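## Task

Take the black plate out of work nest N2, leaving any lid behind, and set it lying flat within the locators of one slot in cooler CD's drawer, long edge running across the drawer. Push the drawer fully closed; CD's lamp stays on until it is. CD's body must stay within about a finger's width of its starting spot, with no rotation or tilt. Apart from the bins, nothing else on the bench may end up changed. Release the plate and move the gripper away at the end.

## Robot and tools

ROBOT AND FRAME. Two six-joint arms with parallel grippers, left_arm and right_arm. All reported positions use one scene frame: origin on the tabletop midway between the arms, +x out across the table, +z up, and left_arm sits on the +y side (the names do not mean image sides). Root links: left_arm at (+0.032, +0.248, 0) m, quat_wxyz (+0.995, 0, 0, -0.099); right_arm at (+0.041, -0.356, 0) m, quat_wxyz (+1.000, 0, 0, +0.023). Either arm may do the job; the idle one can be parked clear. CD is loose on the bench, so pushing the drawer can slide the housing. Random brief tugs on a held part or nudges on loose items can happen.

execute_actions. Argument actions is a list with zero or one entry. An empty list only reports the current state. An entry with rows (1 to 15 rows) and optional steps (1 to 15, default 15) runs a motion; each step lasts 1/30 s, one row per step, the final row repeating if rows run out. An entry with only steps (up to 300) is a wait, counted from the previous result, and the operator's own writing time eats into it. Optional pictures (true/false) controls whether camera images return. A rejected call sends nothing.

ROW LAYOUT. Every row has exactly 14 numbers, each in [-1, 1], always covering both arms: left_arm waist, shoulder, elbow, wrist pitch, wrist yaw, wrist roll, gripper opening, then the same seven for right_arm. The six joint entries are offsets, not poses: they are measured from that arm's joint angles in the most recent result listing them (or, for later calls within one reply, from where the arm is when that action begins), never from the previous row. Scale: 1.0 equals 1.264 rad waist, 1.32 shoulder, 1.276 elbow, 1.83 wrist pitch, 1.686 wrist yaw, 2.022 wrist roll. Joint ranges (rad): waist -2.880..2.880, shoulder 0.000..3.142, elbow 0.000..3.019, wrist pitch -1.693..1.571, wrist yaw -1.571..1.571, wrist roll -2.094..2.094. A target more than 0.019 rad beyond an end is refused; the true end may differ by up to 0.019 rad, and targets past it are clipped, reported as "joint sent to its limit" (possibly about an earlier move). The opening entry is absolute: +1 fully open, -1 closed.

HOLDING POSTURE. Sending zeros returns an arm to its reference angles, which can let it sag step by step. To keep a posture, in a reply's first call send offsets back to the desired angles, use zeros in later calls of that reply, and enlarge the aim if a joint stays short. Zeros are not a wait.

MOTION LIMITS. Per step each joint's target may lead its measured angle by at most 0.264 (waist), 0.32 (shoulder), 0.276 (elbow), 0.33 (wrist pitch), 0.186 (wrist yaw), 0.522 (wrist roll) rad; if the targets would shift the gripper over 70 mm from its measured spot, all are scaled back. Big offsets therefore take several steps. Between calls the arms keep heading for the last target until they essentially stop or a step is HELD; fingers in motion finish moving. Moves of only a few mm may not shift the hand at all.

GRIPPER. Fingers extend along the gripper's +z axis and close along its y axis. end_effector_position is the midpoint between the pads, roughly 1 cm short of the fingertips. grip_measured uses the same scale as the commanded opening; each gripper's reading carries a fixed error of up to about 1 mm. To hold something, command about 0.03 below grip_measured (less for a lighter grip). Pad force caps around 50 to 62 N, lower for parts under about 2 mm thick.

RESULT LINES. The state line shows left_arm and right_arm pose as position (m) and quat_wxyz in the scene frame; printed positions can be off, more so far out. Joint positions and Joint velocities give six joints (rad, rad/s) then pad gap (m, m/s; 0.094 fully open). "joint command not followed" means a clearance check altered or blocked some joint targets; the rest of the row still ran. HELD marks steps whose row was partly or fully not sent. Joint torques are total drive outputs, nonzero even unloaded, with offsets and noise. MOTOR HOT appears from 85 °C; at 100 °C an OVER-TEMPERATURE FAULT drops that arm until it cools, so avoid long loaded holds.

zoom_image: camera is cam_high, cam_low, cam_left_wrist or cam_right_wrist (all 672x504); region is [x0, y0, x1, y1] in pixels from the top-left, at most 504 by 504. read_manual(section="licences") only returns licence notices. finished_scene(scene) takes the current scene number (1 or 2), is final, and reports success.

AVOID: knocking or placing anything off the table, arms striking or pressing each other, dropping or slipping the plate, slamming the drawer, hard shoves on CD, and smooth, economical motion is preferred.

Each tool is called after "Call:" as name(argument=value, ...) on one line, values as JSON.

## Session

Call:
execute_actions(actions=[])

Scene clock: 0.00 s of 7200.00 s.
left_arm: end_effector_position=(+0.2424, -0.1672, +0.3057) grip_measured=+1.000 end_effector_quat_wxyz=(+0.095, +0.989, +0.113, +0.031) | right_arm: end_effector_position=(+0.9036, -0.3234, +0.1691) grip_measured=+1.000 end_effector_quat_wxyz=(+0.081, -0.409, +0.776, -0.473)
Joint positions: left_arm=[-0.897  1.429  1.512 -1.453  0.01   1.817  0.094] | right_arm=[ 0.142  2.488  2.53  -1.001  0.851 -1.064  0.094]
Joint velocities: left_arm=[-0.015 -0.005  0.007 -0.007  0.066 -0.007  0.   ] | right_arm=[-0.005 -0.015 -0.002  0.002  0.066 -0.022  0.   ]
Joint torques (N m, as the arm reports them, + toward a larger angle): no reading

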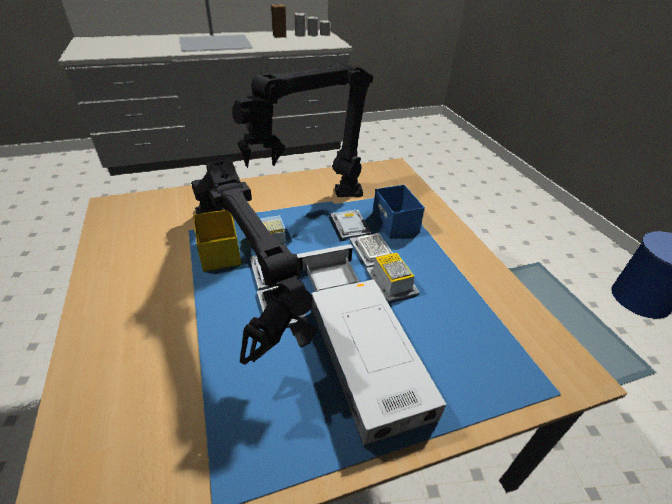

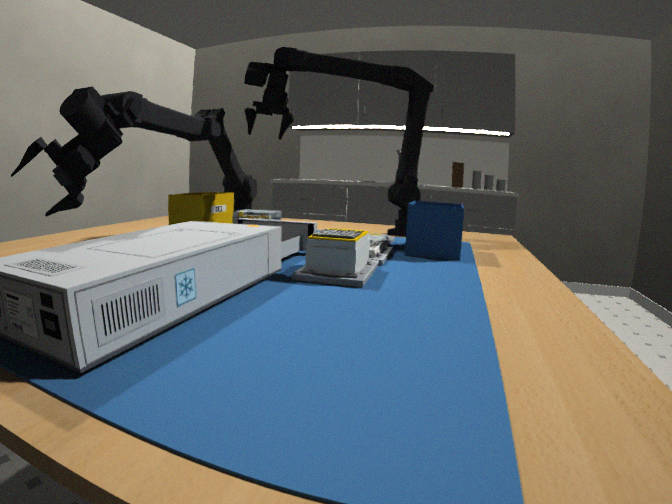

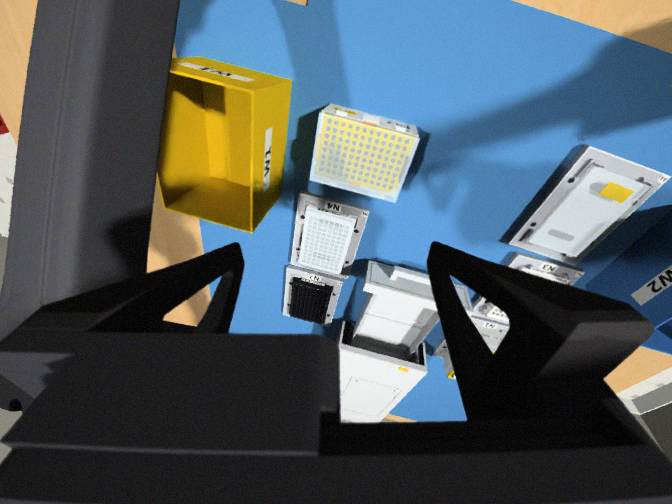

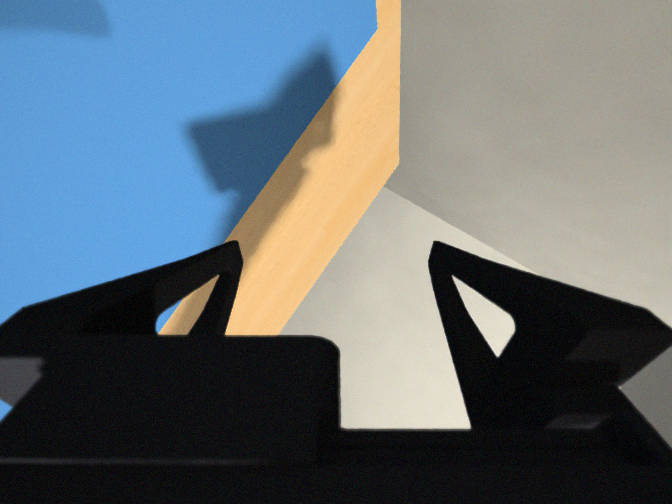

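Call:
zoom_image(camera="cam_left_wrist", region=[260, 180, 500, 400])

Call:
zoom_image(camera="cam_high", region=[240, 200, 440, 340])

Region (260, 180, 500, 400) of cam_left_wrist's 672x504 image, scaled by 2.100, with more detail than that image has; it fills the top 462 rows of this view, and the rest is white.

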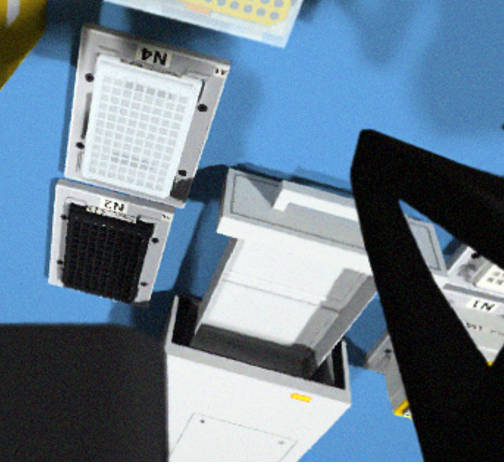

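Region (240, 200, 440, 340) of cam_high's 672x504 image, scaled by 2.520, with more detail than that image has; it fills the top 353 rows of this view, and the rest is white.

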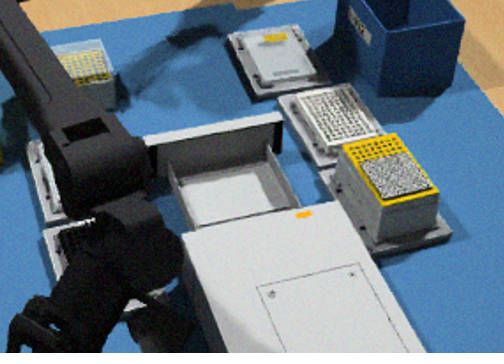

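Call:
execute_actions(actions=[{"rows": [[0.003,0.001,0.02,0,0,0,1,0,0,0.01,0,-0.003,0.004,1],[0.008,0.003,0.022,0.001,0,0,1,0,-0.001,0.01,0,-0.008,0.010,1],[0.014,0.007,0.024,0.002,0,0,1,0,-0.002,0.01,0,-0.014,0.018,1],[0.023,0.012,0.026,0.003,0,0,1,0,-0.004,0.01,0,-0.023,0.030,1],[0.034,0.018,0.028,0.005,0,0,1,0,-0.006,0.01,0,-0.035,0.045,1],[0.048,0.026,0.030,0.008,0,0,1,0,-0.009,0.01,0,-0.049,0.064,1],[0.064,0.035,0.032,0.010,0,0,1,0,-0.012,0.01,0,-0.065,0.085,1],[0.082,0.046,0.034,0.013,0,0,1,0,-0.016,0.01,0,-0.084,0.110,1],[0.102,0.057,0.036,0.016,0,0,1,0,-0.020,0.01,0,-0.104,0.137,1],[0.124,0.069,0.038,0.020,0,0,1,0,-0.025,0.01,0,-0.126,0.166,1],[0.147,0.082,0.040,0.024,0,0,1,0,-0.030,0.01,0,-0.150,0.197,1],[0.171,0.095,0.042,0.028,0,0,1,0,-0.035,0.01,0,-0.175,0.230,1],[0.196,0.109,0.044,0.032,0,0,1,0,-0.040,0.01,0,-0.200,0.263,1],[0.221,0.124,0.046,0.036,0,0,1,0,-0.045,0.01,0,-0.226,0.297,1],[0.247,0.138,0.048,0.040,0,0,1,0,-0.050,0.01,0,-0.252,0.332,1]], "steps": 15}], pictures=false)

Call:
execute_actions(actions=[{"rows": [[0.095,0.065,0.035,0.016,0,0,1,0,-0.025,0.01,0,-0.090,0.150,1],[0.120,0.079,0.037,0.020,0,0,1,0,-0.030,0.01,0,-0.116,0.184,1],[0.145,0.093,0.039,0.024,0,0,1,0,-0.035,0.005,0,-0.141,0.217,1],[0.169,0.106,0.041,0.028,0,0,1,0,-0.041,0,0,-0.166,0.250,1],[0.192,0.119,0.043,0.032,0,0,1,0,-0.048,-0.008,-0.003,-0.190,0.281,1],[0.214,0.131,0.045,0.036,0,-0.005,1,0,-0.056,-0.017,-0.006,-0.212,0.310,1],[0.234,0.142,0.047,0.039,0,-0.012,1,0,-0.065,-0.028,-0.010,-0.232,0.337,1],[0.252,0.153,0.049,0.042,0,-0.022,1,0,-0.075,-0.041,-0.015,-0.251,0.362,1],[0.268,0.162,0.051,0.044,0,-0.036,1,0,-0.086,-0.056,-0.020,-0.267,0.383,1],[0.282,0.170,0.053,0.047,0,-0.054,1,0,-0.098,-0.073,-0.026,-0.281,0.402,1],[0.293,0.176,0.055,0.049,0,-0.076,1,0,-0.110,-0.092,-0.033,-0.293,0.417,1],[0.302,0.181,0.057,0.050,0,-0.102,1,0,-0.123,-0.112,-0.040,-0.302,0.429,1],[0.308,0.185,0.058,0.051,0,-0.132,1,0,-0.136,-0.133,-0.048,-0.308,0.437,1],[0.313,0.187,0.059,0.052,0,-0.166,1,0,-0.149,-0.155,-0.056,-0.313,0.443,1],[0.316,0.188,0.060,0.052,0,-0.204,1,0,-0.162,-0.178,-0.064,-0.316,0.447,1]], "steps": 15}], pictures=false)

Call:
execute_actions(actions=[{"steps": 12}])

Scene clock: 63.30 s of 7200.00 s.
left_arm: end_effector_position=(+0.3520, -0.1309, +0.2549) grip_measured=+1.000 end_effector_quat_wxyz=(+0.061, +0.971, +0.228, +0.026) | right_arm: end_effector_position=(+0.9162, -0.2682, +0.1531) grip_measured=+1.000 end_effector_quat_wxyz=(+0.244, -0.310, +0.874, -0.283)
Joint positions: left_arm=[-0.665  1.549  1.518 -1.406  0.01   1.817  0.094] | right_arm=[ 0.142  2.469  2.53  -1.001  0.467 -0.648  0.094]
Joint velocities: left_arm=[ 1.011  0.689  0.046  0.242 -0.037  0.007  0.   ] | right_arm=[ 0.015 -0.181  0.007 -0.002 -1.077  1.648  0.   ]
Joint torques (N m, as the arm reports them, + toward a larger angle): left_arm=[  0.8  -11.9   11.19   0.73  -0.06  -0.08] | right_arm=[ -1.   -33.57  12.67   1.32   0.34   0.1 ]
Steps of this call (steps 1 to 90: nothing new was sent; then 59.80 s passed at rest; steps 91 to 105: all 15 steps of this action). Readings (joint positions):
91: left_arm=[-0.897 1.429 1.512 -1.453 0.010 1.817] | right_arm=[0.142 2.488 2.530 -1.001 0.851 -1.064]
92: left_arm=[-0.897 1.429 1.512 -1.453 0.010 1.817] | right_arm=[0.142 2.488 2.530 -1.001 0.848 -1.063]
94: left_arm=[-0.895 1.429 1.512 -1.453 0.010 1.817] | right_arm=[0.142 2.488 2.530 -1.001 0.829 -1.050]
98: left_arm=[-0.860 1.438 1.512 -1.451 0.010 1.817] | right_arm=[0.142 2.488 2.530 -1.001 0.739 -0.971]
105: the state above

Scene clock: 63.80 s of 7200.00 s.
left_arm: end_effector_position=(+0.5091, +0.0122, +0.1376) grip_measured=+1.000 end_effector_quat_wxyz=(-0.007, +0.862, +0.507, -0.011) | right_arm: end_effector_position=(+0.8590, -0.1910, +0.1845) grip_measured=+1.000 end_effector_quat_wxyz=(+0.267, -0.035, +0.961, +0.070)
Joint positions: left_arm=[-0.255  1.789  1.518 -1.324  0.01   1.623  0.094] | right_arm=[ 0.141  2.292  2.353 -1.075 -0.055  0.131  0.094]
Joint velocities: left_arm=[ 0.22   0.063  0.017  0.037 -0.007 -1.385  0.   ] | right_arm=[-0.015 -0.552 -0.789 -0.452 -0.198  0.784  0.   ]
Joint torques (N m, as the arm reports them, + toward a larger angle): left_arm=[ -2.56 -16.22  12.08   0.41  -0.04  -0.17] | right_arm=[ -0.57 -28.94  11.1    0.56  -0.2    0.08]
Steps of this call (steps 1 to 15: all 15 steps of this action). Readings (joint positions):
1: left_arm=[-0.630 1.573 1.518 -1.398 0.010 1.817] | right_arm=[0.141 2.463 2.530 -1.001 0.392 -0.591]
2: left_arm=[-0.594 1.596 1.518 -1.391 0.010 1.817] | right_arm=[0.141 2.456 2.530 -1.001 0.326 -0.533]
4: left_arm=[-0.521 1.644 1.518 -1.377 0.010 1.817] | right_arm=[0.141 2.444 2.530 -1.001 0.228 -0.411]
8: left_arm=[-0.389 1.725 1.518 -1.349 0.010 1.811] | right_arm=[0.141 2.406 2.503 -1.004 0.077 -0.170]
15: the state above

Scene clock: 64.20 s of 7200.00 s.
left_arm: end_effector_position=(+0.5147, +0.0079, +0.1434) grip_measured=+1.000 end_effector_quat_wxyz=(+0.000, +0.811, +0.586, -0.005) | right_arm: end_effector_position=(+0.8413, -0.1934, +0.1848) grip_measured=+1.000 end_effector_quat_wxyz=(+0.242, +0.017, +0.967, +0.082)
Joint positions: left_arm=[-0.258  1.791  1.537 -1.322  0.01   1.434  0.094] | right_arm=[ 0.141  2.256  2.304 -1.106 -0.061  0.239  0.094]
Joint velocities: left_arm=[ 0.005 -0.005 -0.012  0.002 -0.081 -0.081  0.   ] | right_arm=[ 0.015 -0.015 -0.007  0.002 -0.051  0.081  0.   ]
Joint torques (N m, as the arm reports them, + toward a larger angle): left_arm=[ -1.42 -16.04  10.96   0.51  -0.03  -0.24] | right_arm=[ -0.92 -27.64  11.33   0.7   -0.21   0.09]
Steps of this call (steps 1 to 12: the robot went on to your last target). Readings (joint positions):
1: left_arm=[-0.250 1.791 1.519 -1.323 0.010 1.582] | right_arm=[0.141 2.276 2.330 -1.089 -0.059 0.155]
2: left_arm=[-0.248 1.791 1.521 -1.323 0.010 1.549] | right_arm=[0.141 2.266 2.316 -1.098 -0.060 0.173]
4: left_arm=[-0.249 1.791 1.527 -1.323 0.010 1.502] | right_arm=[0.141 2.258 2.308 -1.106 -0.060 0.200]
8: left_arm=[-0.256 1.791 1.537 -1.322 0.010 1.454] | right_arm=[0.141 2.256 2.307 -1.106 -0.061 0.228]
12: the state above

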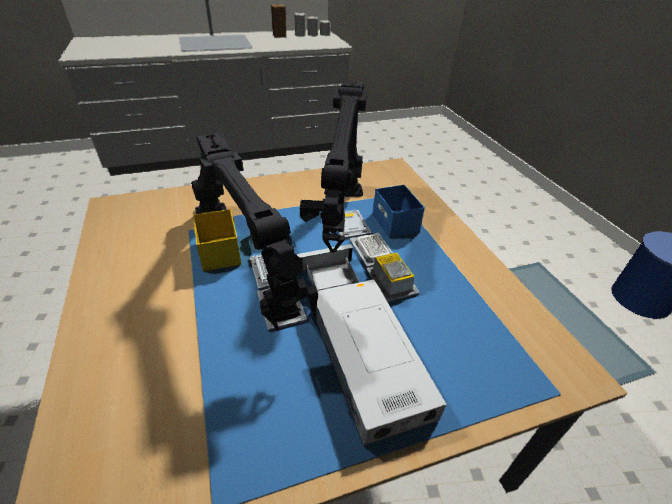

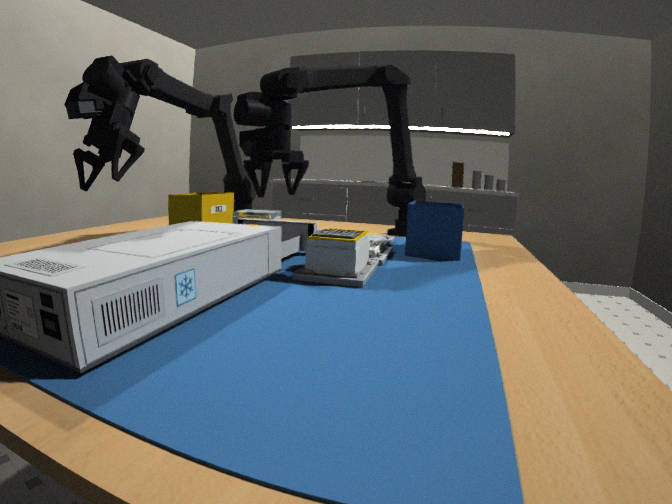

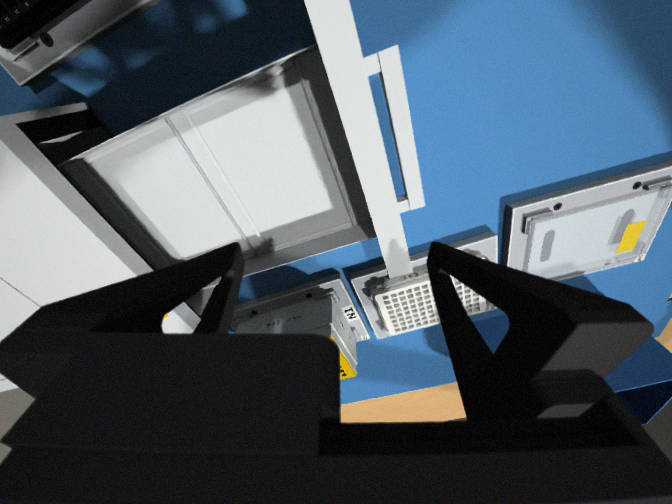

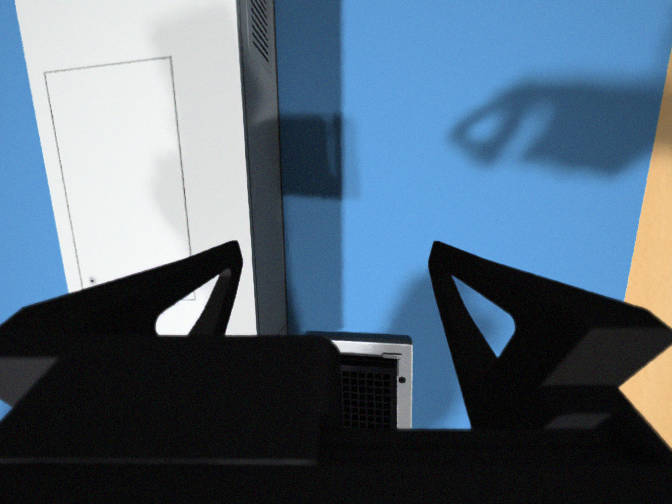

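Call:
execute_actions(actions=[{"rows": [[0,0,0.02,0,0,-0.016,1,0.000,-0.004,-0.001,-0.001,0.002,0.008,1],[0,0,0.02,0,0,-0.020,1,0.001,-0.006,-0.005,-0.002,0.004,0.009,1],[0,0,0.02,0,0,-0.027,1,0.002,-0.009,-0.010,-0.004,0.007,0.010,1],[0,0,0.02,0,0,-0.037,1,0.003,-0.013,-0.018,-0.007,0.010,0.011,1],[0,0,0.02,0,0,-0.050,1,0.005,-0.019,-0.028,-0.011,0.014,0.012,1],[0,0,0.02,0,0,-0.065,1,0.007,-0.026,-0.040,-0.015,0.018,0.013,1],[0,0,0.02,0,0,-0.081,1,0.010,-0.034,-0.054,-0.021,0.022,0.015,1],[0,0,0.02,0,0,-0.098,1,0.013,-0.043,-0.069,-0.027,0.026,0.017,1],[0,0,0.02,0,0,-0.114,1,0.016,-0.053,-0.086,-0.033,0.030,0.019,1],[0,0,0.02,0,0,-0.129,1,0.019,-0.064,-0.105,-0.040,0.033,0.021,1],[0,0,0.02,0,0,-0.142,1,0.023,-0.075,-0.124,-0.048,0.035,0.022,1],[0,0,0.02,0,0,-0.153,1,0.026,-0.087,-0.145,-0.056,0.037,0.023,1],[0,0,0.02,0,0,-0.161,1,0.030,-0.099,-0.166,-0.064,0.038,0.024,1],[0,0,0.02,0,0,-0.166,1,0.034,-0.112,-0.188,-0.072,0.0386,0.025,1],[0,0,0.02,0,0,-0.168,1,0.038,-0.124,-0.210,-0.080,0.0386,0.025,1]], "steps": 15}], pictures=false)

Call:
execute_actions(actions=[{"rows": [[0,0,0.02,0,0,-0.035,1,0.018,-0.055,-0.056,-0.028,0.002,0.008,1],[0,0,0.02,0,0,-0.035,1,0.022,-0.067,-0.078,-0.036,0.002,0.008,1],[0,0,0.02,0,0,-0.035,1,0.026,-0.079,-0.099,-0.044,0.002,0.008,1],[0,0,0.02,0,0,-0.035,1,0.029,-0.091,-0.120,-0.052,0.002,0.008,1],[0,0,0.02,0,0,-0.035,1,0.033,-0.102,-0.139,-0.060,0.002,0.008,1],[0,0,0.02,0,0,-0.035,1,0.036,-0.113,-0.158,-0.067,0.002,0.008,1],[0,0,0.02,0,0,-0.035,1,0.039,-0.123,-0.175,-0.073,0.002,0.008,1],[0,0,0.02,0,0,-0.035,1,0.042,-0.132,-0.190,-0.079,0.002,0.008,1],[0,0,0.02,0,0,-0.035,1,0.045,-0.140,-0.204,-0.085,0.002,0.008,1],[0,0,0.02,0,0,-0.035,1,0.047,-0.147,-0.216,-0.089,0.002,0.008,1],[0,0,0.02,0,0,-0.035,1,0.049,-0.153,-0.226,-0.093,0.002,0.008,1],[0,0,0.02,0,0,-0.035,1,0.050,-0.157,-0.234,-0.096,0.002,0.008,1],[0,0,0.02,0,0,-0.035,1,0.051,-0.160,-0.239,-0.098,0.002,0.008,1],[0,0,0.02,0,0,-0.035,1,0.052,-0.162,-0.243,-0.100,0.002,0.008,1],[0,0,0.02,0,0,-0.035,1,0.052,-0.163,-0.244,-0.101,0.002,0.008,1]], "steps": 15}], pictures=false)

Call:
execute_actions(actions=[{"steps": 12}])

Scene clock: 86.40 s of 7200.00 s.
left_arm: end_effector_position=(+0.5147, +0.0079, +0.1434) grip_measured=+1.000 end_effector_quat_wxyz=(-0.001, +0.730, +0.683, -0.005) | right_arm: end_effector_position=(+0.7625, -0.2026, +0.1516) grip_measured=+1.000 end_effector_quat_wxyz=(+0.143, +0.031, +0.989, +0.035)
Joint positions: left_arm=[-0.258  1.791  1.537 -1.322  0.01   1.182  0.094] | right_arm=[ 0.163  2.144  2.079 -1.21  -0.     0.273  0.094]
Joint velocities: left_arm=[-0.015  0.005  0.007 -0.002  0.081 -0.432  0.   ] | right_arm=[ 0.161 -0.493 -0.789 -0.422  0.037  0.037  0.   ]
Joint torques (N m, as the arm reports them, + toward a larger angle): left_arm=[ -0.67 -16.84   8.93   0.01  -0.06  -0.23] | right_arm=[  0.2  -27.78  11.25   0.33   0.25   0.07]
Steps of this call (steps 1 to 30: the robot went on to your last target; steps 31 to 90: nothing new was sent; then 18.70 s passed at rest; steps 91 to 105: all 15 steps of this action). Readings (joint positions):
91: left_arm=[-0.258 1.791 1.537 -1.322 0.010 1.420] | right_arm=[0.141 2.256 2.303 -1.106 -0.061 0.247]
92: left_arm=[-0.258 1.791 1.537 -1.322 0.010 1.418] | right_arm=[0.141 2.256 2.303 -1.106 -0.060 0.247]
94: left_arm=[-0.258 1.791 1.537 -1.322 0.010 1.407] | right_arm=[0.141 2.254 2.297 -1.106 -0.053 0.248]
98: left_arm=[-0.258 1.791 1.537 -1.322 0.010 1.343] | right_arm=[0.142 2.234 2.247 -1.122 -0.027 0.254]
105: the state above

Scene clock: 86.90 s of 7200.00 s.
left_arm: end_effector_position=(+0.5147, +0.0079, +0.1434) grip_measured=+1.000 end_effector_quat_wxyz=(-0.001, +0.712, +0.702, -0.005) | right_arm: end_effector_position=(+0.6250, -0.1926, +0.1539) grip_measured=+1.000 end_effector_quat_wxyz=(+0.016, +0.003, +1.000, +0.005)
Joint positions: left_arm=[-0.258  1.791  1.537 -1.322  0.01   1.129  0.094] | right_arm=[ 0.226  1.936  1.777 -1.378 -0.     0.279  0.094]
Joint velocities: left_arm=[-0.015  0.005 -0.012  0.027 -0.007 -0.007  0.   ] | right_arm=[ 0.005 -0.073 -0.168 -0.125  0.022 -0.037  0.   ]
Joint torques (N m, as the arm reports them, + toward a larger angle): left_arm=[ -0.94 -16.95   8.93   0.03  -0.05  -0.26] | right_arm=[ -0.66 -22.09  10.21  -0.22   0.22   0.1 ]
Steps of this call (steps 1 to 15: all 15 steps of this action). Readings (joint positions):
1: left_arm=[-0.258 1.791 1.537 -1.322 0.010 1.170] | right_arm=[0.168 2.127 2.051 -1.224 -0.000 0.274]
2: left_arm=[-0.258 1.791 1.537 -1.322 0.010 1.161] | right_arm=[0.175 2.109 2.023 -1.237 -0.000 0.275]
4: left_arm=[-0.258 1.791 1.537 -1.322 0.010 1.148] | right_arm=[0.187 2.073 1.969 -1.264 -0.000 0.277]
8: left_arm=[-0.258 1.791 1.537 -1.322 0.010 1.135] | right_arm=[0.208 2.003 1.872 -1.319 -0.000 0.278]
15: the state above

Scene clock: 87.30 s of 7200.00 s.
left_arm: end_effector_position=(+0.5147, +0.0079, +0.1434) grip_measured=+1.000 end_effector_quat_wxyz=(-0.001, +0.711, +0.703, -0.005) | right_arm: end_effector_position=(+0.6212, -0.1934, +0.1518) grip_measured=+1.000 end_effector_quat_wxyz=(+0.011, +0.003, +1.000, +0.003)
Joint positions: left_arm=[-0.258  1.791  1.537 -1.322  0.01   1.127  0.094] | right_arm=[ 0.227  1.934  1.769 -1.383 -0.     0.28   0.094]
Joint velocities: left_arm=[-0.005 -0.015  0.007 -0.012  0.095 -0.081  0.   ] | right_arm=[-0.005 -0.005  0.002 -0.012 -0.081  0.051  0.   ]
Joint torques (N m, as the arm reports them, + toward a larger angle): left_arm=[ -0.77 -16.85   9.     0.08  -0.05  -0.24] | right_arm=[ -0.75 -22.12  10.05  -0.17   0.21   0.1 ]
Steps of this call (steps 1 to 12: the robot went on to your last target). Readings (joint positions):
1: left_arm=[-0.258 1.791 1.537 -1.322 0.010 1.128] | right_arm=[0.227 1.934 1.774 -1.381 -0.000 0.279]
2: left_arm=[-0.258 1.791 1.537 -1.322 0.010 1.128] | right_arm=[0.227 1.934 1.772 -1.383 -0.000 0.279]
4: left_arm=[-0.258 1.791 1.537 -1.322 0.010 1.127] | right_arm=[0.227 1.934 1.769 -1.383 -0.000 0.279]
8: left_arm=[-0.258 1.791 1.537 -1.322 0.010 1.127] | right_arm=[0.227 1.934 1.769 -1.383 -0.000 0.280]
12: the state above

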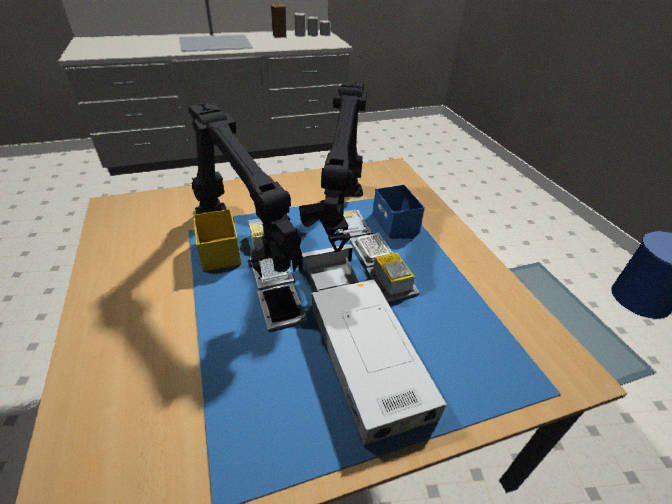

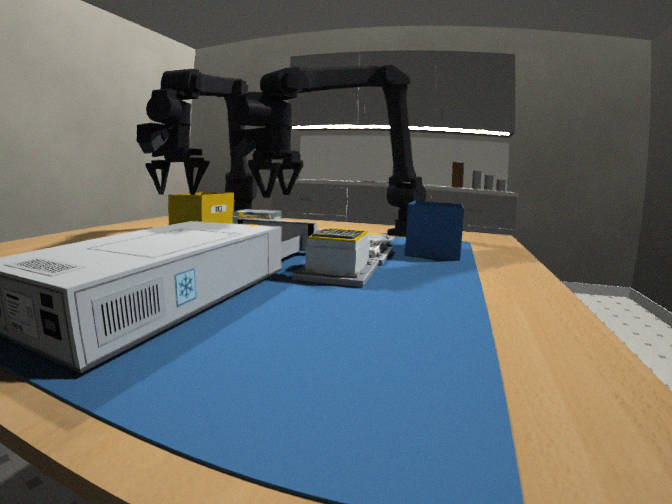

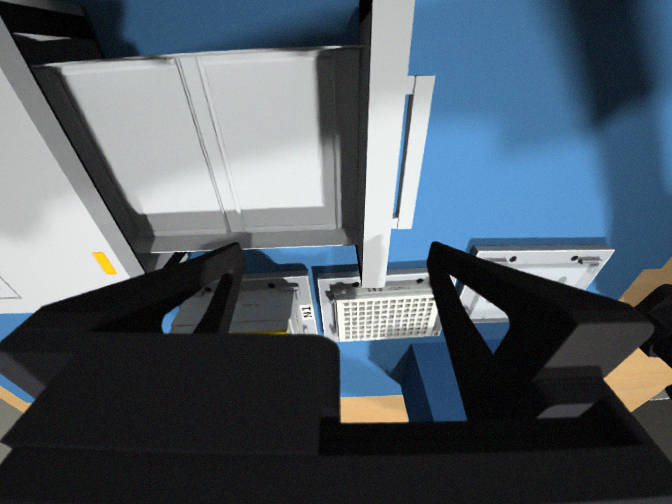

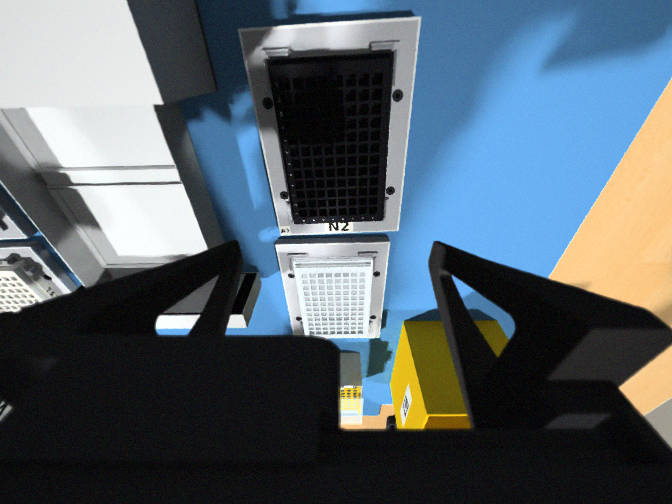

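Call:
zoom_image(camera="cam_right_wrist", region=[230, 0, 440, 250])

Region (230, 0, 440, 250) of cam_right_wrist's 672x504 image, scaled by 2.016, with more detail than that image has; it fills the left 423 columns of this view, and the rest is white.

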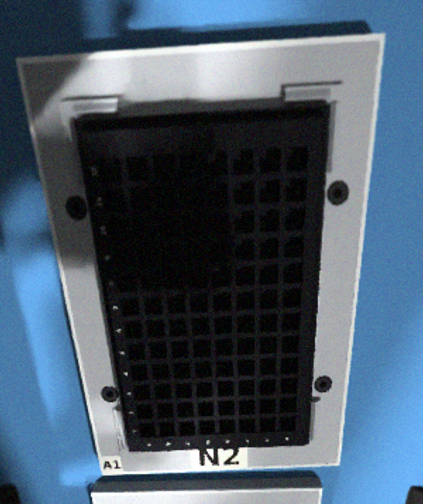

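Call:
execute_actions(actions=[{"rows": [[-0.001,0,-0.002,0.002,0,-0.001,1,0,0.006,-0.001,0.001,0,0,1],[-0.003,-0.002,-0.010,0.006,0,-0.002,1,-0.001,0.010,-0.002,0.004,0,-0.001,1],[-0.006,-0.004,-0.021,0.014,0,-0.005,1,-0.001,0.015,-0.004,0.009,0,-0.003,1],[-0.010,-0.007,-0.036,0.023,0,-0.009,1,-0.002,0.021,-0.008,0.015,0,-0.005,1],[-0.015,-0.011,-0.055,0.036,0,-0.014,1,-0.003,0.028,-0.012,0.023,0,-0.008,1],[-0.021,-0.015,-0.076,0.049,0,-0.019,1,-0.004,0.036,-0.016,0.031,0,-0.011,1],[-0.027,-0.019,-0.099,0.064,0,-0.025,1,-0.005,0.045,-0.021,0.041,0,-0.015,1],[-0.033,-0.023,-0.121,0.078,0,-0.030,1,-0.007,0.054,-0.026,0.050,0,-0.018,1],[-0.039,-0.027,-0.144,0.093,0,-0.036,1,-0.008,0.063,-0.030,0.059,0,-0.022,1],[-0.045,-0.032,-0.165,0.107,0,-0.041,1,-0.009,0.071,-0.035,0.068,0,-0.025,1],[-0.050,-0.035,-0.184,0.119,0,-0.046,1,-0.010,0.078,-0.039,0.076,0,-0.028,1],[-0.054,-0.038,-0.199,0.128,0,-0.050,1,-0.011,0.084,-0.042,0.082,0,-0.030,1],[-0.057,-0.040,-0.210,0.136,0,-0.053,1,-0.011,0.088,-0.045,0.087,0,-0.032,1],[-0.059,-0.042,-0.218,0.140,0,-0.054,1,-0.012,0.091,-0.046,0.090,0,-0.033,1],[-0.060,-0.042,-0.220,0.142,0,-0.055,1,-0.012,0.092,-0.047,0.091,0,-0.033,1]], "steps": 15}], pictures=false)

Call:
execute_actions(actions=[{"steps": 15}])

Scene clock: 127.03 s of 7200.00 s.
left_arm: end_effector_position=(+0.4603, -0.0014, +0.0682) grip_measured=+1.000 end_effector_quat_wxyz=(-0.001, +0.709, +0.705, -0.005) | right_arm: end_effector_position=(+0.6382, -0.1921, +0.0834) grip_measured=+1.000 end_effector_quat_wxyz=(+0.014, -0.016, +1.000, +0.004)
Joint positions: left_arm=[-0.323  1.755  1.275 -1.095  0.01   1.056  0.094] | right_arm=[ 0.222  2.018  1.717 -1.24  -0.     0.236  0.094]
Joint velocities: left_arm=[-0.239  0.005 -0.418  0.252 -0.081 -0.139  0.   ] | right_arm=[-0.034  0.357 -0.183  0.188 -0.022 -0.081  0.   ]
Joint torques (N m, as the arm reports them, + toward a larger angle): left_arm=[ -0.85 -16.98   7.23   0.63  -0.06  -0.24] | right_arm=[ -1.01 -21.34  10.11   0.71   0.06  -0.08]
Steps of this call (steps 1 to 15: the robot went on to your last target; steps 16 to 90: nothing new was sent; then 36.23 s passed at rest; steps 91 to 105: all 15 steps of this action). Readings (joint positions):
91: left_arm=[-0.258 1.791 1.537 -1.322 0.010 1.127] | right_arm=[0.227 1.934 1.769 -1.383 -0.000 0.280]
92: left_arm=[-0.258 1.791 1.537 -1.322 0.010 1.127] | right_arm=[0.227 1.934 1.769 -1.383 -0.000 0.280]
94: left_arm=[-0.258 1.790 1.530 -1.310 0.010 1.126] | right_arm=[0.227 1.934 1.767 -1.379 -0.000 0.279]
98: left_arm=[-0.266 1.772 1.452 -1.233 0.010 1.108] | right_arm=[0.227 1.941 1.753 -1.336 -0.000 0.269]
105: the state above

Scene clock: 127.53 s of 7200.00 s.
left_arm: end_effector_position=(+0.4550, -0.0071, +0.0662) grip_measured=+1.000 end_effector_quat_wxyz=(+0.005, +0.707, +0.708, -0.004) | right_arm: end_effector_position=(+0.6327, -0.1968, +0.0554) grip_measured=+1.000 end_effector_quat_wxyz=(-0.007, -0.020, +1.000, -0.002)
Joint positions: left_arm=[-0.338  1.747  1.258 -1.074  0.01   1.032  0.094] | right_arm=[ 0.217  2.054  1.698 -1.229 -0.     0.223  0.094]
Joint velocities: left_arm=[-0.015  0.015 -0.007 -0.002  0.051  0.007  0.   ] | right_arm=[ 0.005  0.005  0.022 -0.027  0.007 -0.037  0.   ]
Joint torques (N m, as the arm reports them, + toward a larger angle): left_arm=[ -0.62 -16.25   6.65   0.61  -0.05  -0.23] | right_arm=[ -1.21 -22.63  10.62   0.72   0.06  -0.07]
Steps of this call (steps 1 to 15: the robot went on to your last target). Readings (joint positions):
1: left_arm=[-0.330 1.755 1.265 -1.089 0.010 1.051] | right_arm=[0.220 2.030 1.711 -1.235 -0.000 0.233]
2: left_arm=[-0.335 1.755 1.259 -1.086 0.010 1.047] | right_arm=[0.219 2.039 1.706 -1.233 -0.000 0.231]
4: left_arm=[-0.339 1.755 1.258 -1.080 0.010 1.042] | right_arm=[0.217 2.052 1.700 -1.232 -0.000 0.228]
8: left_arm=[-0.338 1.749 1.258 -1.074 0.010 1.035] | right_arm=[0.217 2.054 1.698 -1.230 -0.000 0.225]
15: the state above

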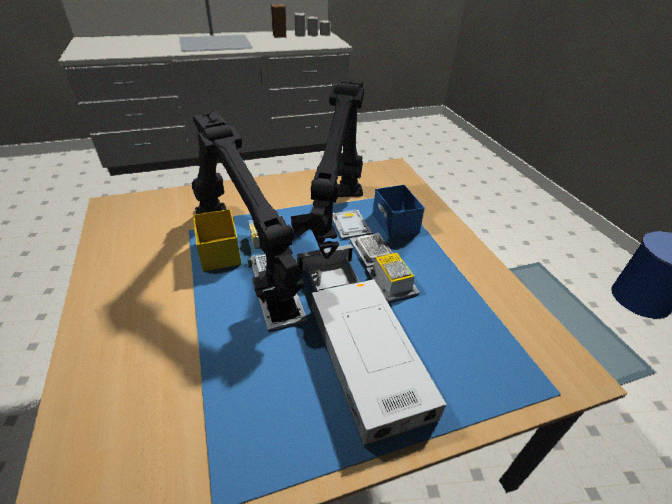

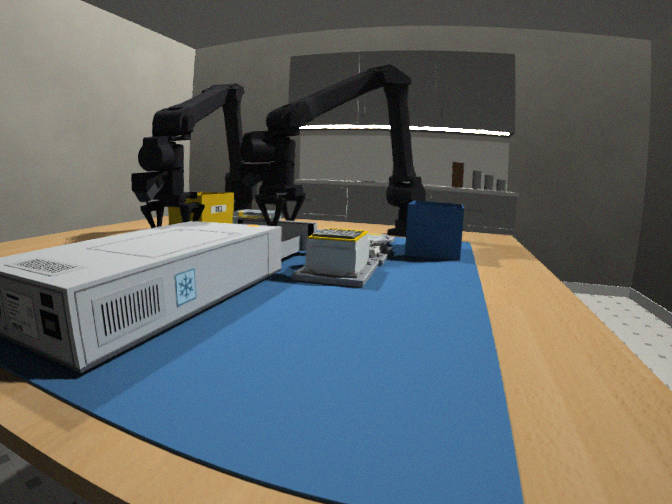

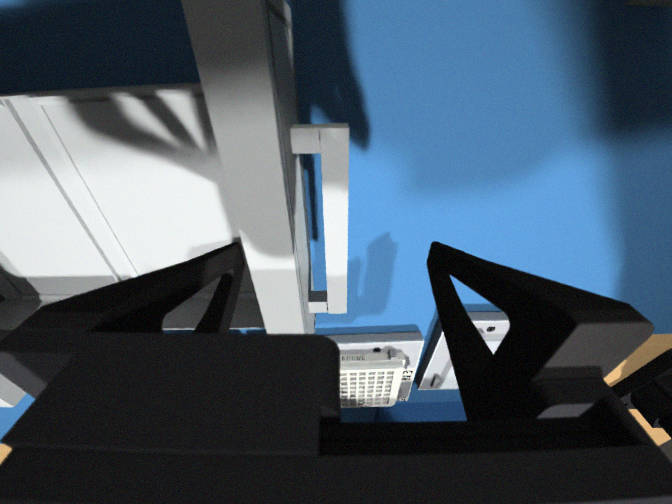

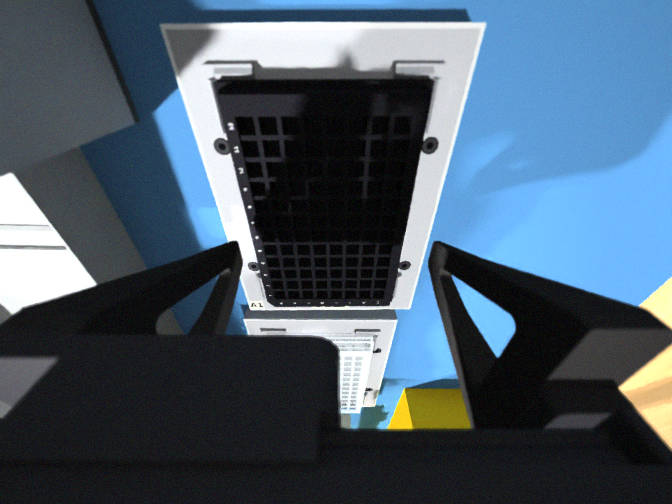

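Call:
execute_actions(actions=[{"rows": [[-0.003,-0.008,-0.008,0.006,0,-0.008,1,0.001,0,0.01,0.006,0,0,1],[-0.005,-0.011,-0.012,0.007,0,-0.009,1,0.002,0,0.01,0.008,0,0,1],[-0.007,-0.015,-0.017,0.008,0,-0.011,1,0.0025,0,0.01,0.010,0,0,1],[-0.010,-0.020,-0.024,0.010,0,-0.013,1,0.003,0,0.01,0.012,0,0,1],[-0.014,-0.027,-0.032,0.012,0,-0.015,1,0.0035,0,0.01,0.014,0,0,1],[-0.018,-0.034,-0.041,0.014,0,-0.018,1,0.004,0,0.01,0.016,0,0,1],[-0.022,-0.041,-0.051,0.016,0,-0.021,1,0.0045,0,0.01,0.018,0,0,1],[-0.027,-0.048,-0.061,0.018,0,-0.024,1,0.005,0,0.01,0.019,0,0,1],[-0.031,-0.055,-0.070,0.020,0,-0.026,1,0.0055,0,0.01,0.020,0,0,1],[-0.035,-0.062,-0.079,0.022,0,-0.029,1,0.006,0,0.01,0.021,0,0,1],[-0.039,-0.069,-0.088,0.024,0,-0.032,1,0.0065,0,0.01,0.022,0,0,1],[-0.043,-0.075,-0.097,0.026,0,-0.034,1,0.007,0,0.01,0.023,0,0,1],[-0.046,-0.081,-0.104,0.027,0,-0.036,1,0.0075,0,0.01,0.023,0,0,1],[-0.049,-0.085,-0.110,0.028,0,-0.038,1,0.0075,0,0.01,0.023,0,0,1],[-0.051,-0.088,-0.114,0.029,0,-0.039,1,0.0075,0,0.01,0.023,0,0,1]], "steps": 15}], pictures=false)

Call:
execute_actions(actions=[{"steps": 13}])

Scene clock: 141.60 s of 7200.00 s.
left_arm: end_effector_position=(+0.4137, -0.0043, +0.0657) grip_measured=+1.000 end_effector_quat_wxyz=(+0.009, +0.704, +0.710, -0.002) | right_arm: end_effector_position=(+0.6392, -0.1943, +0.0554) grip_measured=+1.000 end_effector_quat_wxyz=(+0.007, -0.021, +1.000, +0.002)
Joint positions: left_arm=[-0.38   1.658  1.136 -1.032  0.008  0.984  0.094] | right_arm=[ 0.218  2.054  1.698 -1.201 -0.     0.222  0.094]
Joint velocities: left_arm=[-0.171 -0.23  -0.232  0.007 -0.037 -0.11   0.   ] | right_arm=[-0.015  0.005 -0.007 -0.002  0.022  0.007  0.   ]
Joint torques (N m, as the arm reports them, + toward a larger angle): left_arm=[ -1.55 -14.44   6.11   0.45   0.01  -0.23] | right_arm=[ -0.06 -22.85  10.86   0.76   0.06   0.02]
Steps of this call (steps 1 to 15: the robot went on to your last target; steps 16 to 90: nothing new was sent; then 10.57 s passed at rest; steps 91 to 105: all 15 steps of this action). Readings (joint positions):
91: left_arm=[-0.338 1.747 1.258 -1.074 0.010 1.031] | right_arm=[0.217 2.054 1.698 -1.229 -0.000 0.222]
92: left_arm=[-0.338 1.746 1.258 -1.074 0.010 1.031] | right_arm=[0.217 2.054 1.698 -1.229 -0.000 0.222]
94: left_arm=[-0.338 1.744 1.254 -1.070 0.010 1.028] | right_arm=[0.217 2.054 1.698 -1.226 -0.000 0.222]
98: left_arm=[-0.345 1.718 1.216 -1.054 0.009 1.017] | right_arm=[0.217 2.054 1.698 -1.213 -0.000 0.222]
105: the state above

Scene clock: 142.03 s of 7200.00 s.
left_arm: end_effector_position=(+0.4058, -0.0083, +0.0695) grip_measured=+1.000 end_effector_quat_wxyz=(+0.012, +0.705, +0.709, -0.002) | right_arm: end_effector_position=(+0.6390, -0.1931, +0.0554) grip_measured=+1.000 end_effector_quat_wxyz=(+0.007, -0.022, +1.000, +0.002)
Joint positions: left_arm=[-0.397  1.639  1.123 -1.031  0.008  0.969  0.094] | right_arm=[ 0.22   2.054  1.698 -1.201 -0.     0.222  0.094]
Joint velocities: left_arm=[-0.005 -0.015 -0.007 -0.017 -0.095  0.007  0.   ] | right_arm=[-0.005 -0.005  0.002  0.017 -0.051  0.037  0.   ]
Joint torques (N m, as the arm reports them, + toward a larger angle): left_arm=[ -1.09 -14.33   5.97   0.45   0.    -0.21] | right_arm=[ -0.21 -22.89  10.85   0.8    0.06   0.01]
Steps of this call (steps 1 to 13: the robot went on to your last target). Readings (joint positions):
1: left_arm=[-0.385 1.651 1.129 -1.032 0.008 0.980] | right_arm=[0.218 2.054 1.698 -1.201 -0.000 0.222]
2: left_arm=[-0.389 1.646 1.124 -1.032 0.008 0.978] | right_arm=[0.218 2.054 1.698 -1.201 -0.000 0.222]
4: left_arm=[-0.396 1.640 1.123 -1.032 0.008 0.974] | right_arm=[0.219 2.054 1.698 -1.201 -0.000 0.222]
8: left_arm=[-0.397 1.639 1.123 -1.031 0.008 0.971] | right_arm=[0.220 2.054 1.698 -1.201 -0.000 0.222]
13: the state above

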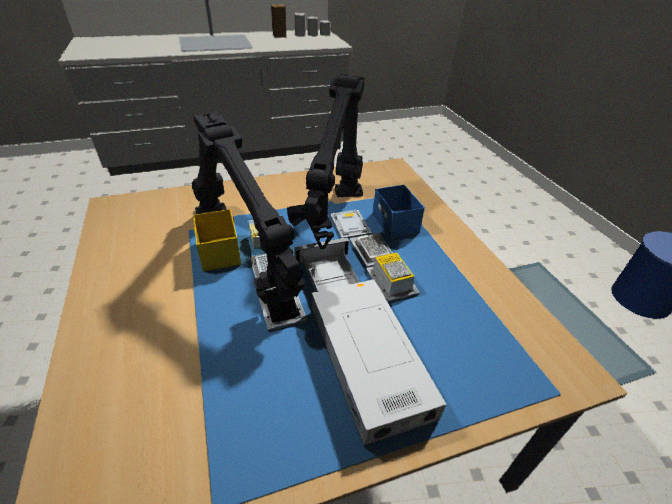

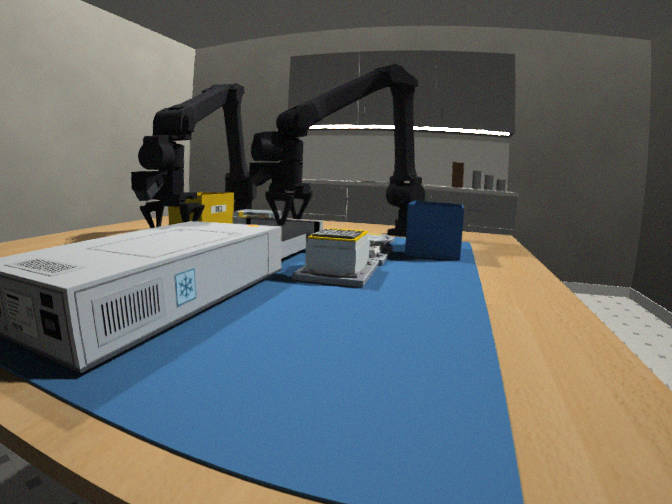

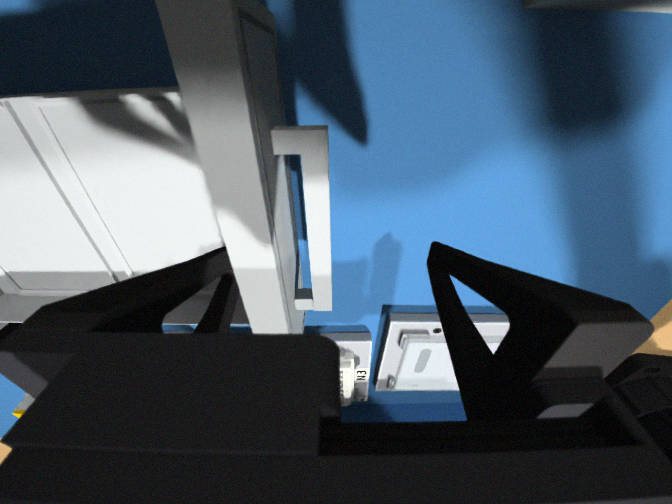

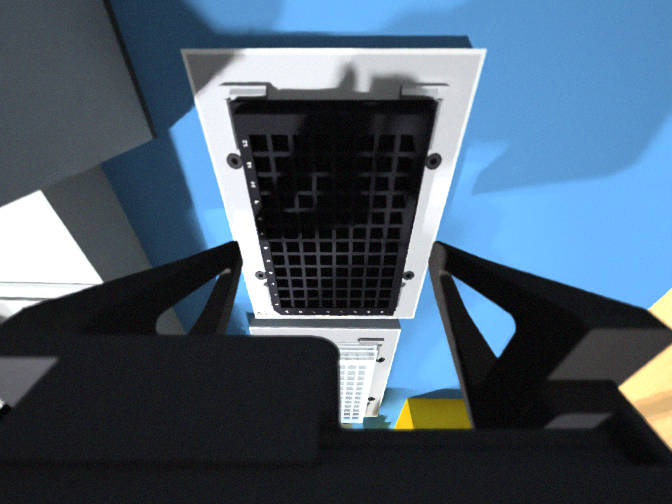

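Call:
execute_actions(actions=[])

Scene clock: 158.13 s of 7200.00 s.
left_arm: end_effector_position=(+0.4058, -0.0083, +0.0695) grip_measured=+1.000 end_effector_quat_wxyz=(+0.012, +0.705, +0.709, -0.002) | right_arm: end_effector_position=(+0.6390, -0.1931, +0.0554) grip_measured=+1.000 end_effector_quat_wxyz=(+0.007, -0.022, +1.000, +0.002)
Joint positions: left_arm=[-0.397  1.639  1.123 -1.031  0.008  0.969  0.094] | right_arm=[ 0.22   2.054  1.698 -1.201 -0.     0.222  0.094]
Joint velocities: left_arm=[-0.005 -0.005 -0.012 -0.007 -0.037 -0.051  0.   ] | right_arm=[-0.005 -0.005 -0.032  0.002  0.037  0.022  0.   ]
Joint torques (N m, as the arm reports them, + toward a larger angle): left_arm=[ -0.97 -14.39   6.03   0.53   0.02  -0.23] | right_arm=[ -0.21 -22.82  10.86   0.82   0.05   0.02]
Steps of this call (steps 1 to 30: the robot went on to your last target; steps 31 to 90: nothing new was sent; then 13.10 s passed at rest). Readings (joint positions):
1: left_arm=[-0.397 1.639 1.123 -1.031 0.008 0.969] | right_arm=[0.220 2.054 1.698 -1.201 -0.000 0.222]
2: left_arm=[-0.397 1.639 1.123 -1.031 0.008 0.969] | right_arm=[0.220 2.054 1.698 -1.201 -0.000 0.222]
4: left_arm=[-0.397 1.639 1.123 -1.031 0.008 0.969] | right_arm=[0.220 2.054 1.698 -1.201 -0.000 0.222]
8: left_arm=[-0.397 1.639 1.123 -1.031 0.008 0.969] | right_arm=[0.220 2.054 1.698 -1.201 -0.000 0.222]
90: the state above
All arms were judged still, so your last target was given up. Only a new action makes them travel on or press farther. Fingers that are still opening or closing keep moving.

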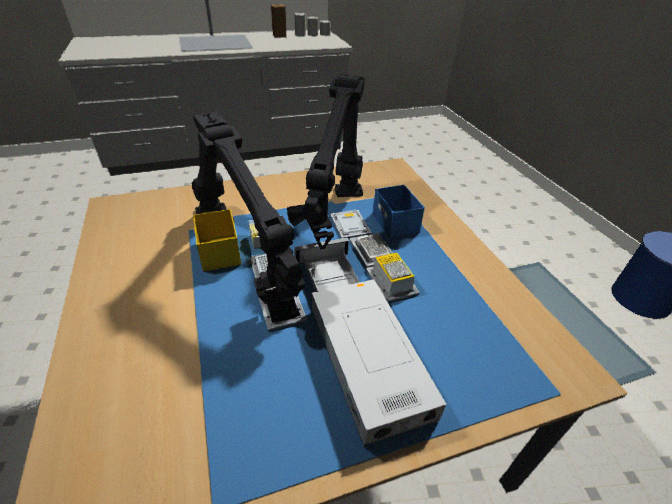

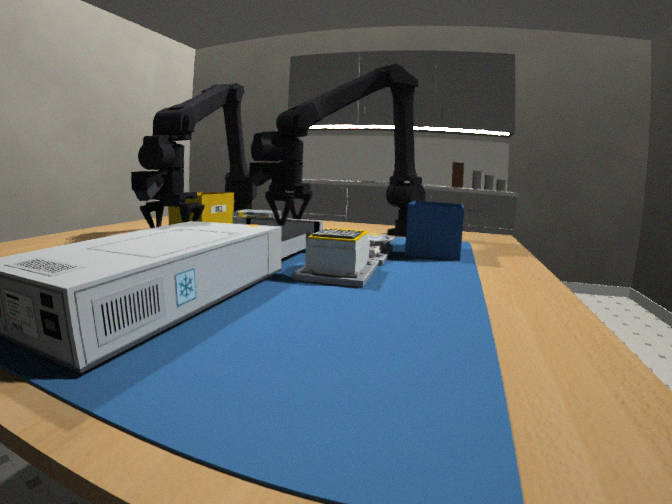

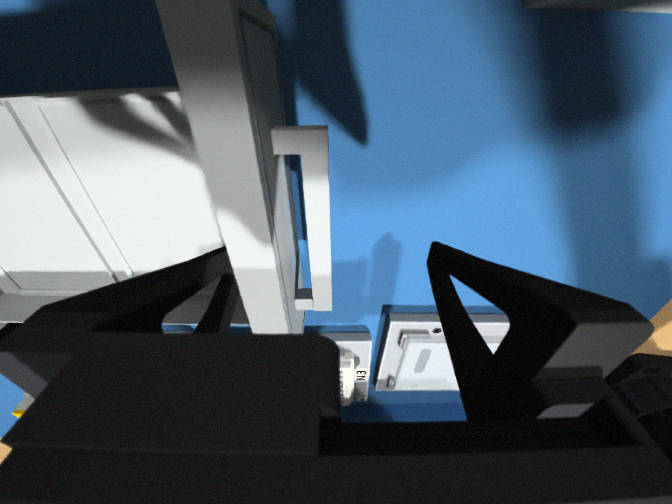

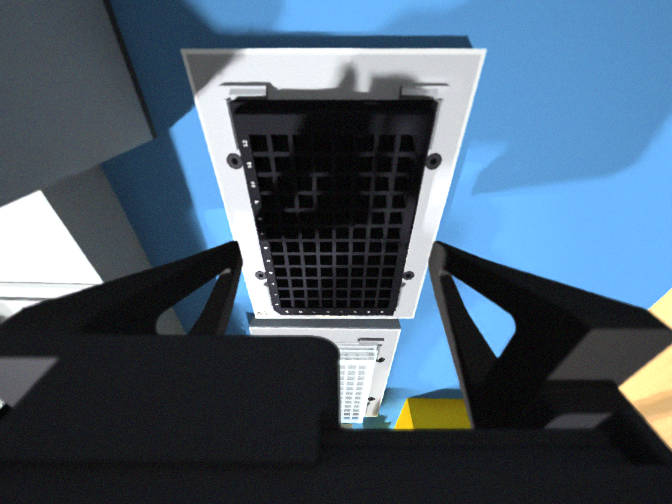

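Call:
zoom_image(camera="cam_right_wrist", region=[170, 30, 500, 340])

Region (170, 30, 500, 340) of cam_right_wrist's 672x504 image, scaled by 1.527, with more detail than that image has; it fills the top 473 rows of this view, and the rest is white.

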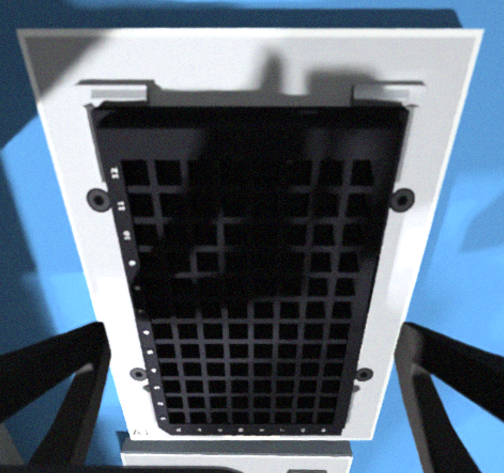

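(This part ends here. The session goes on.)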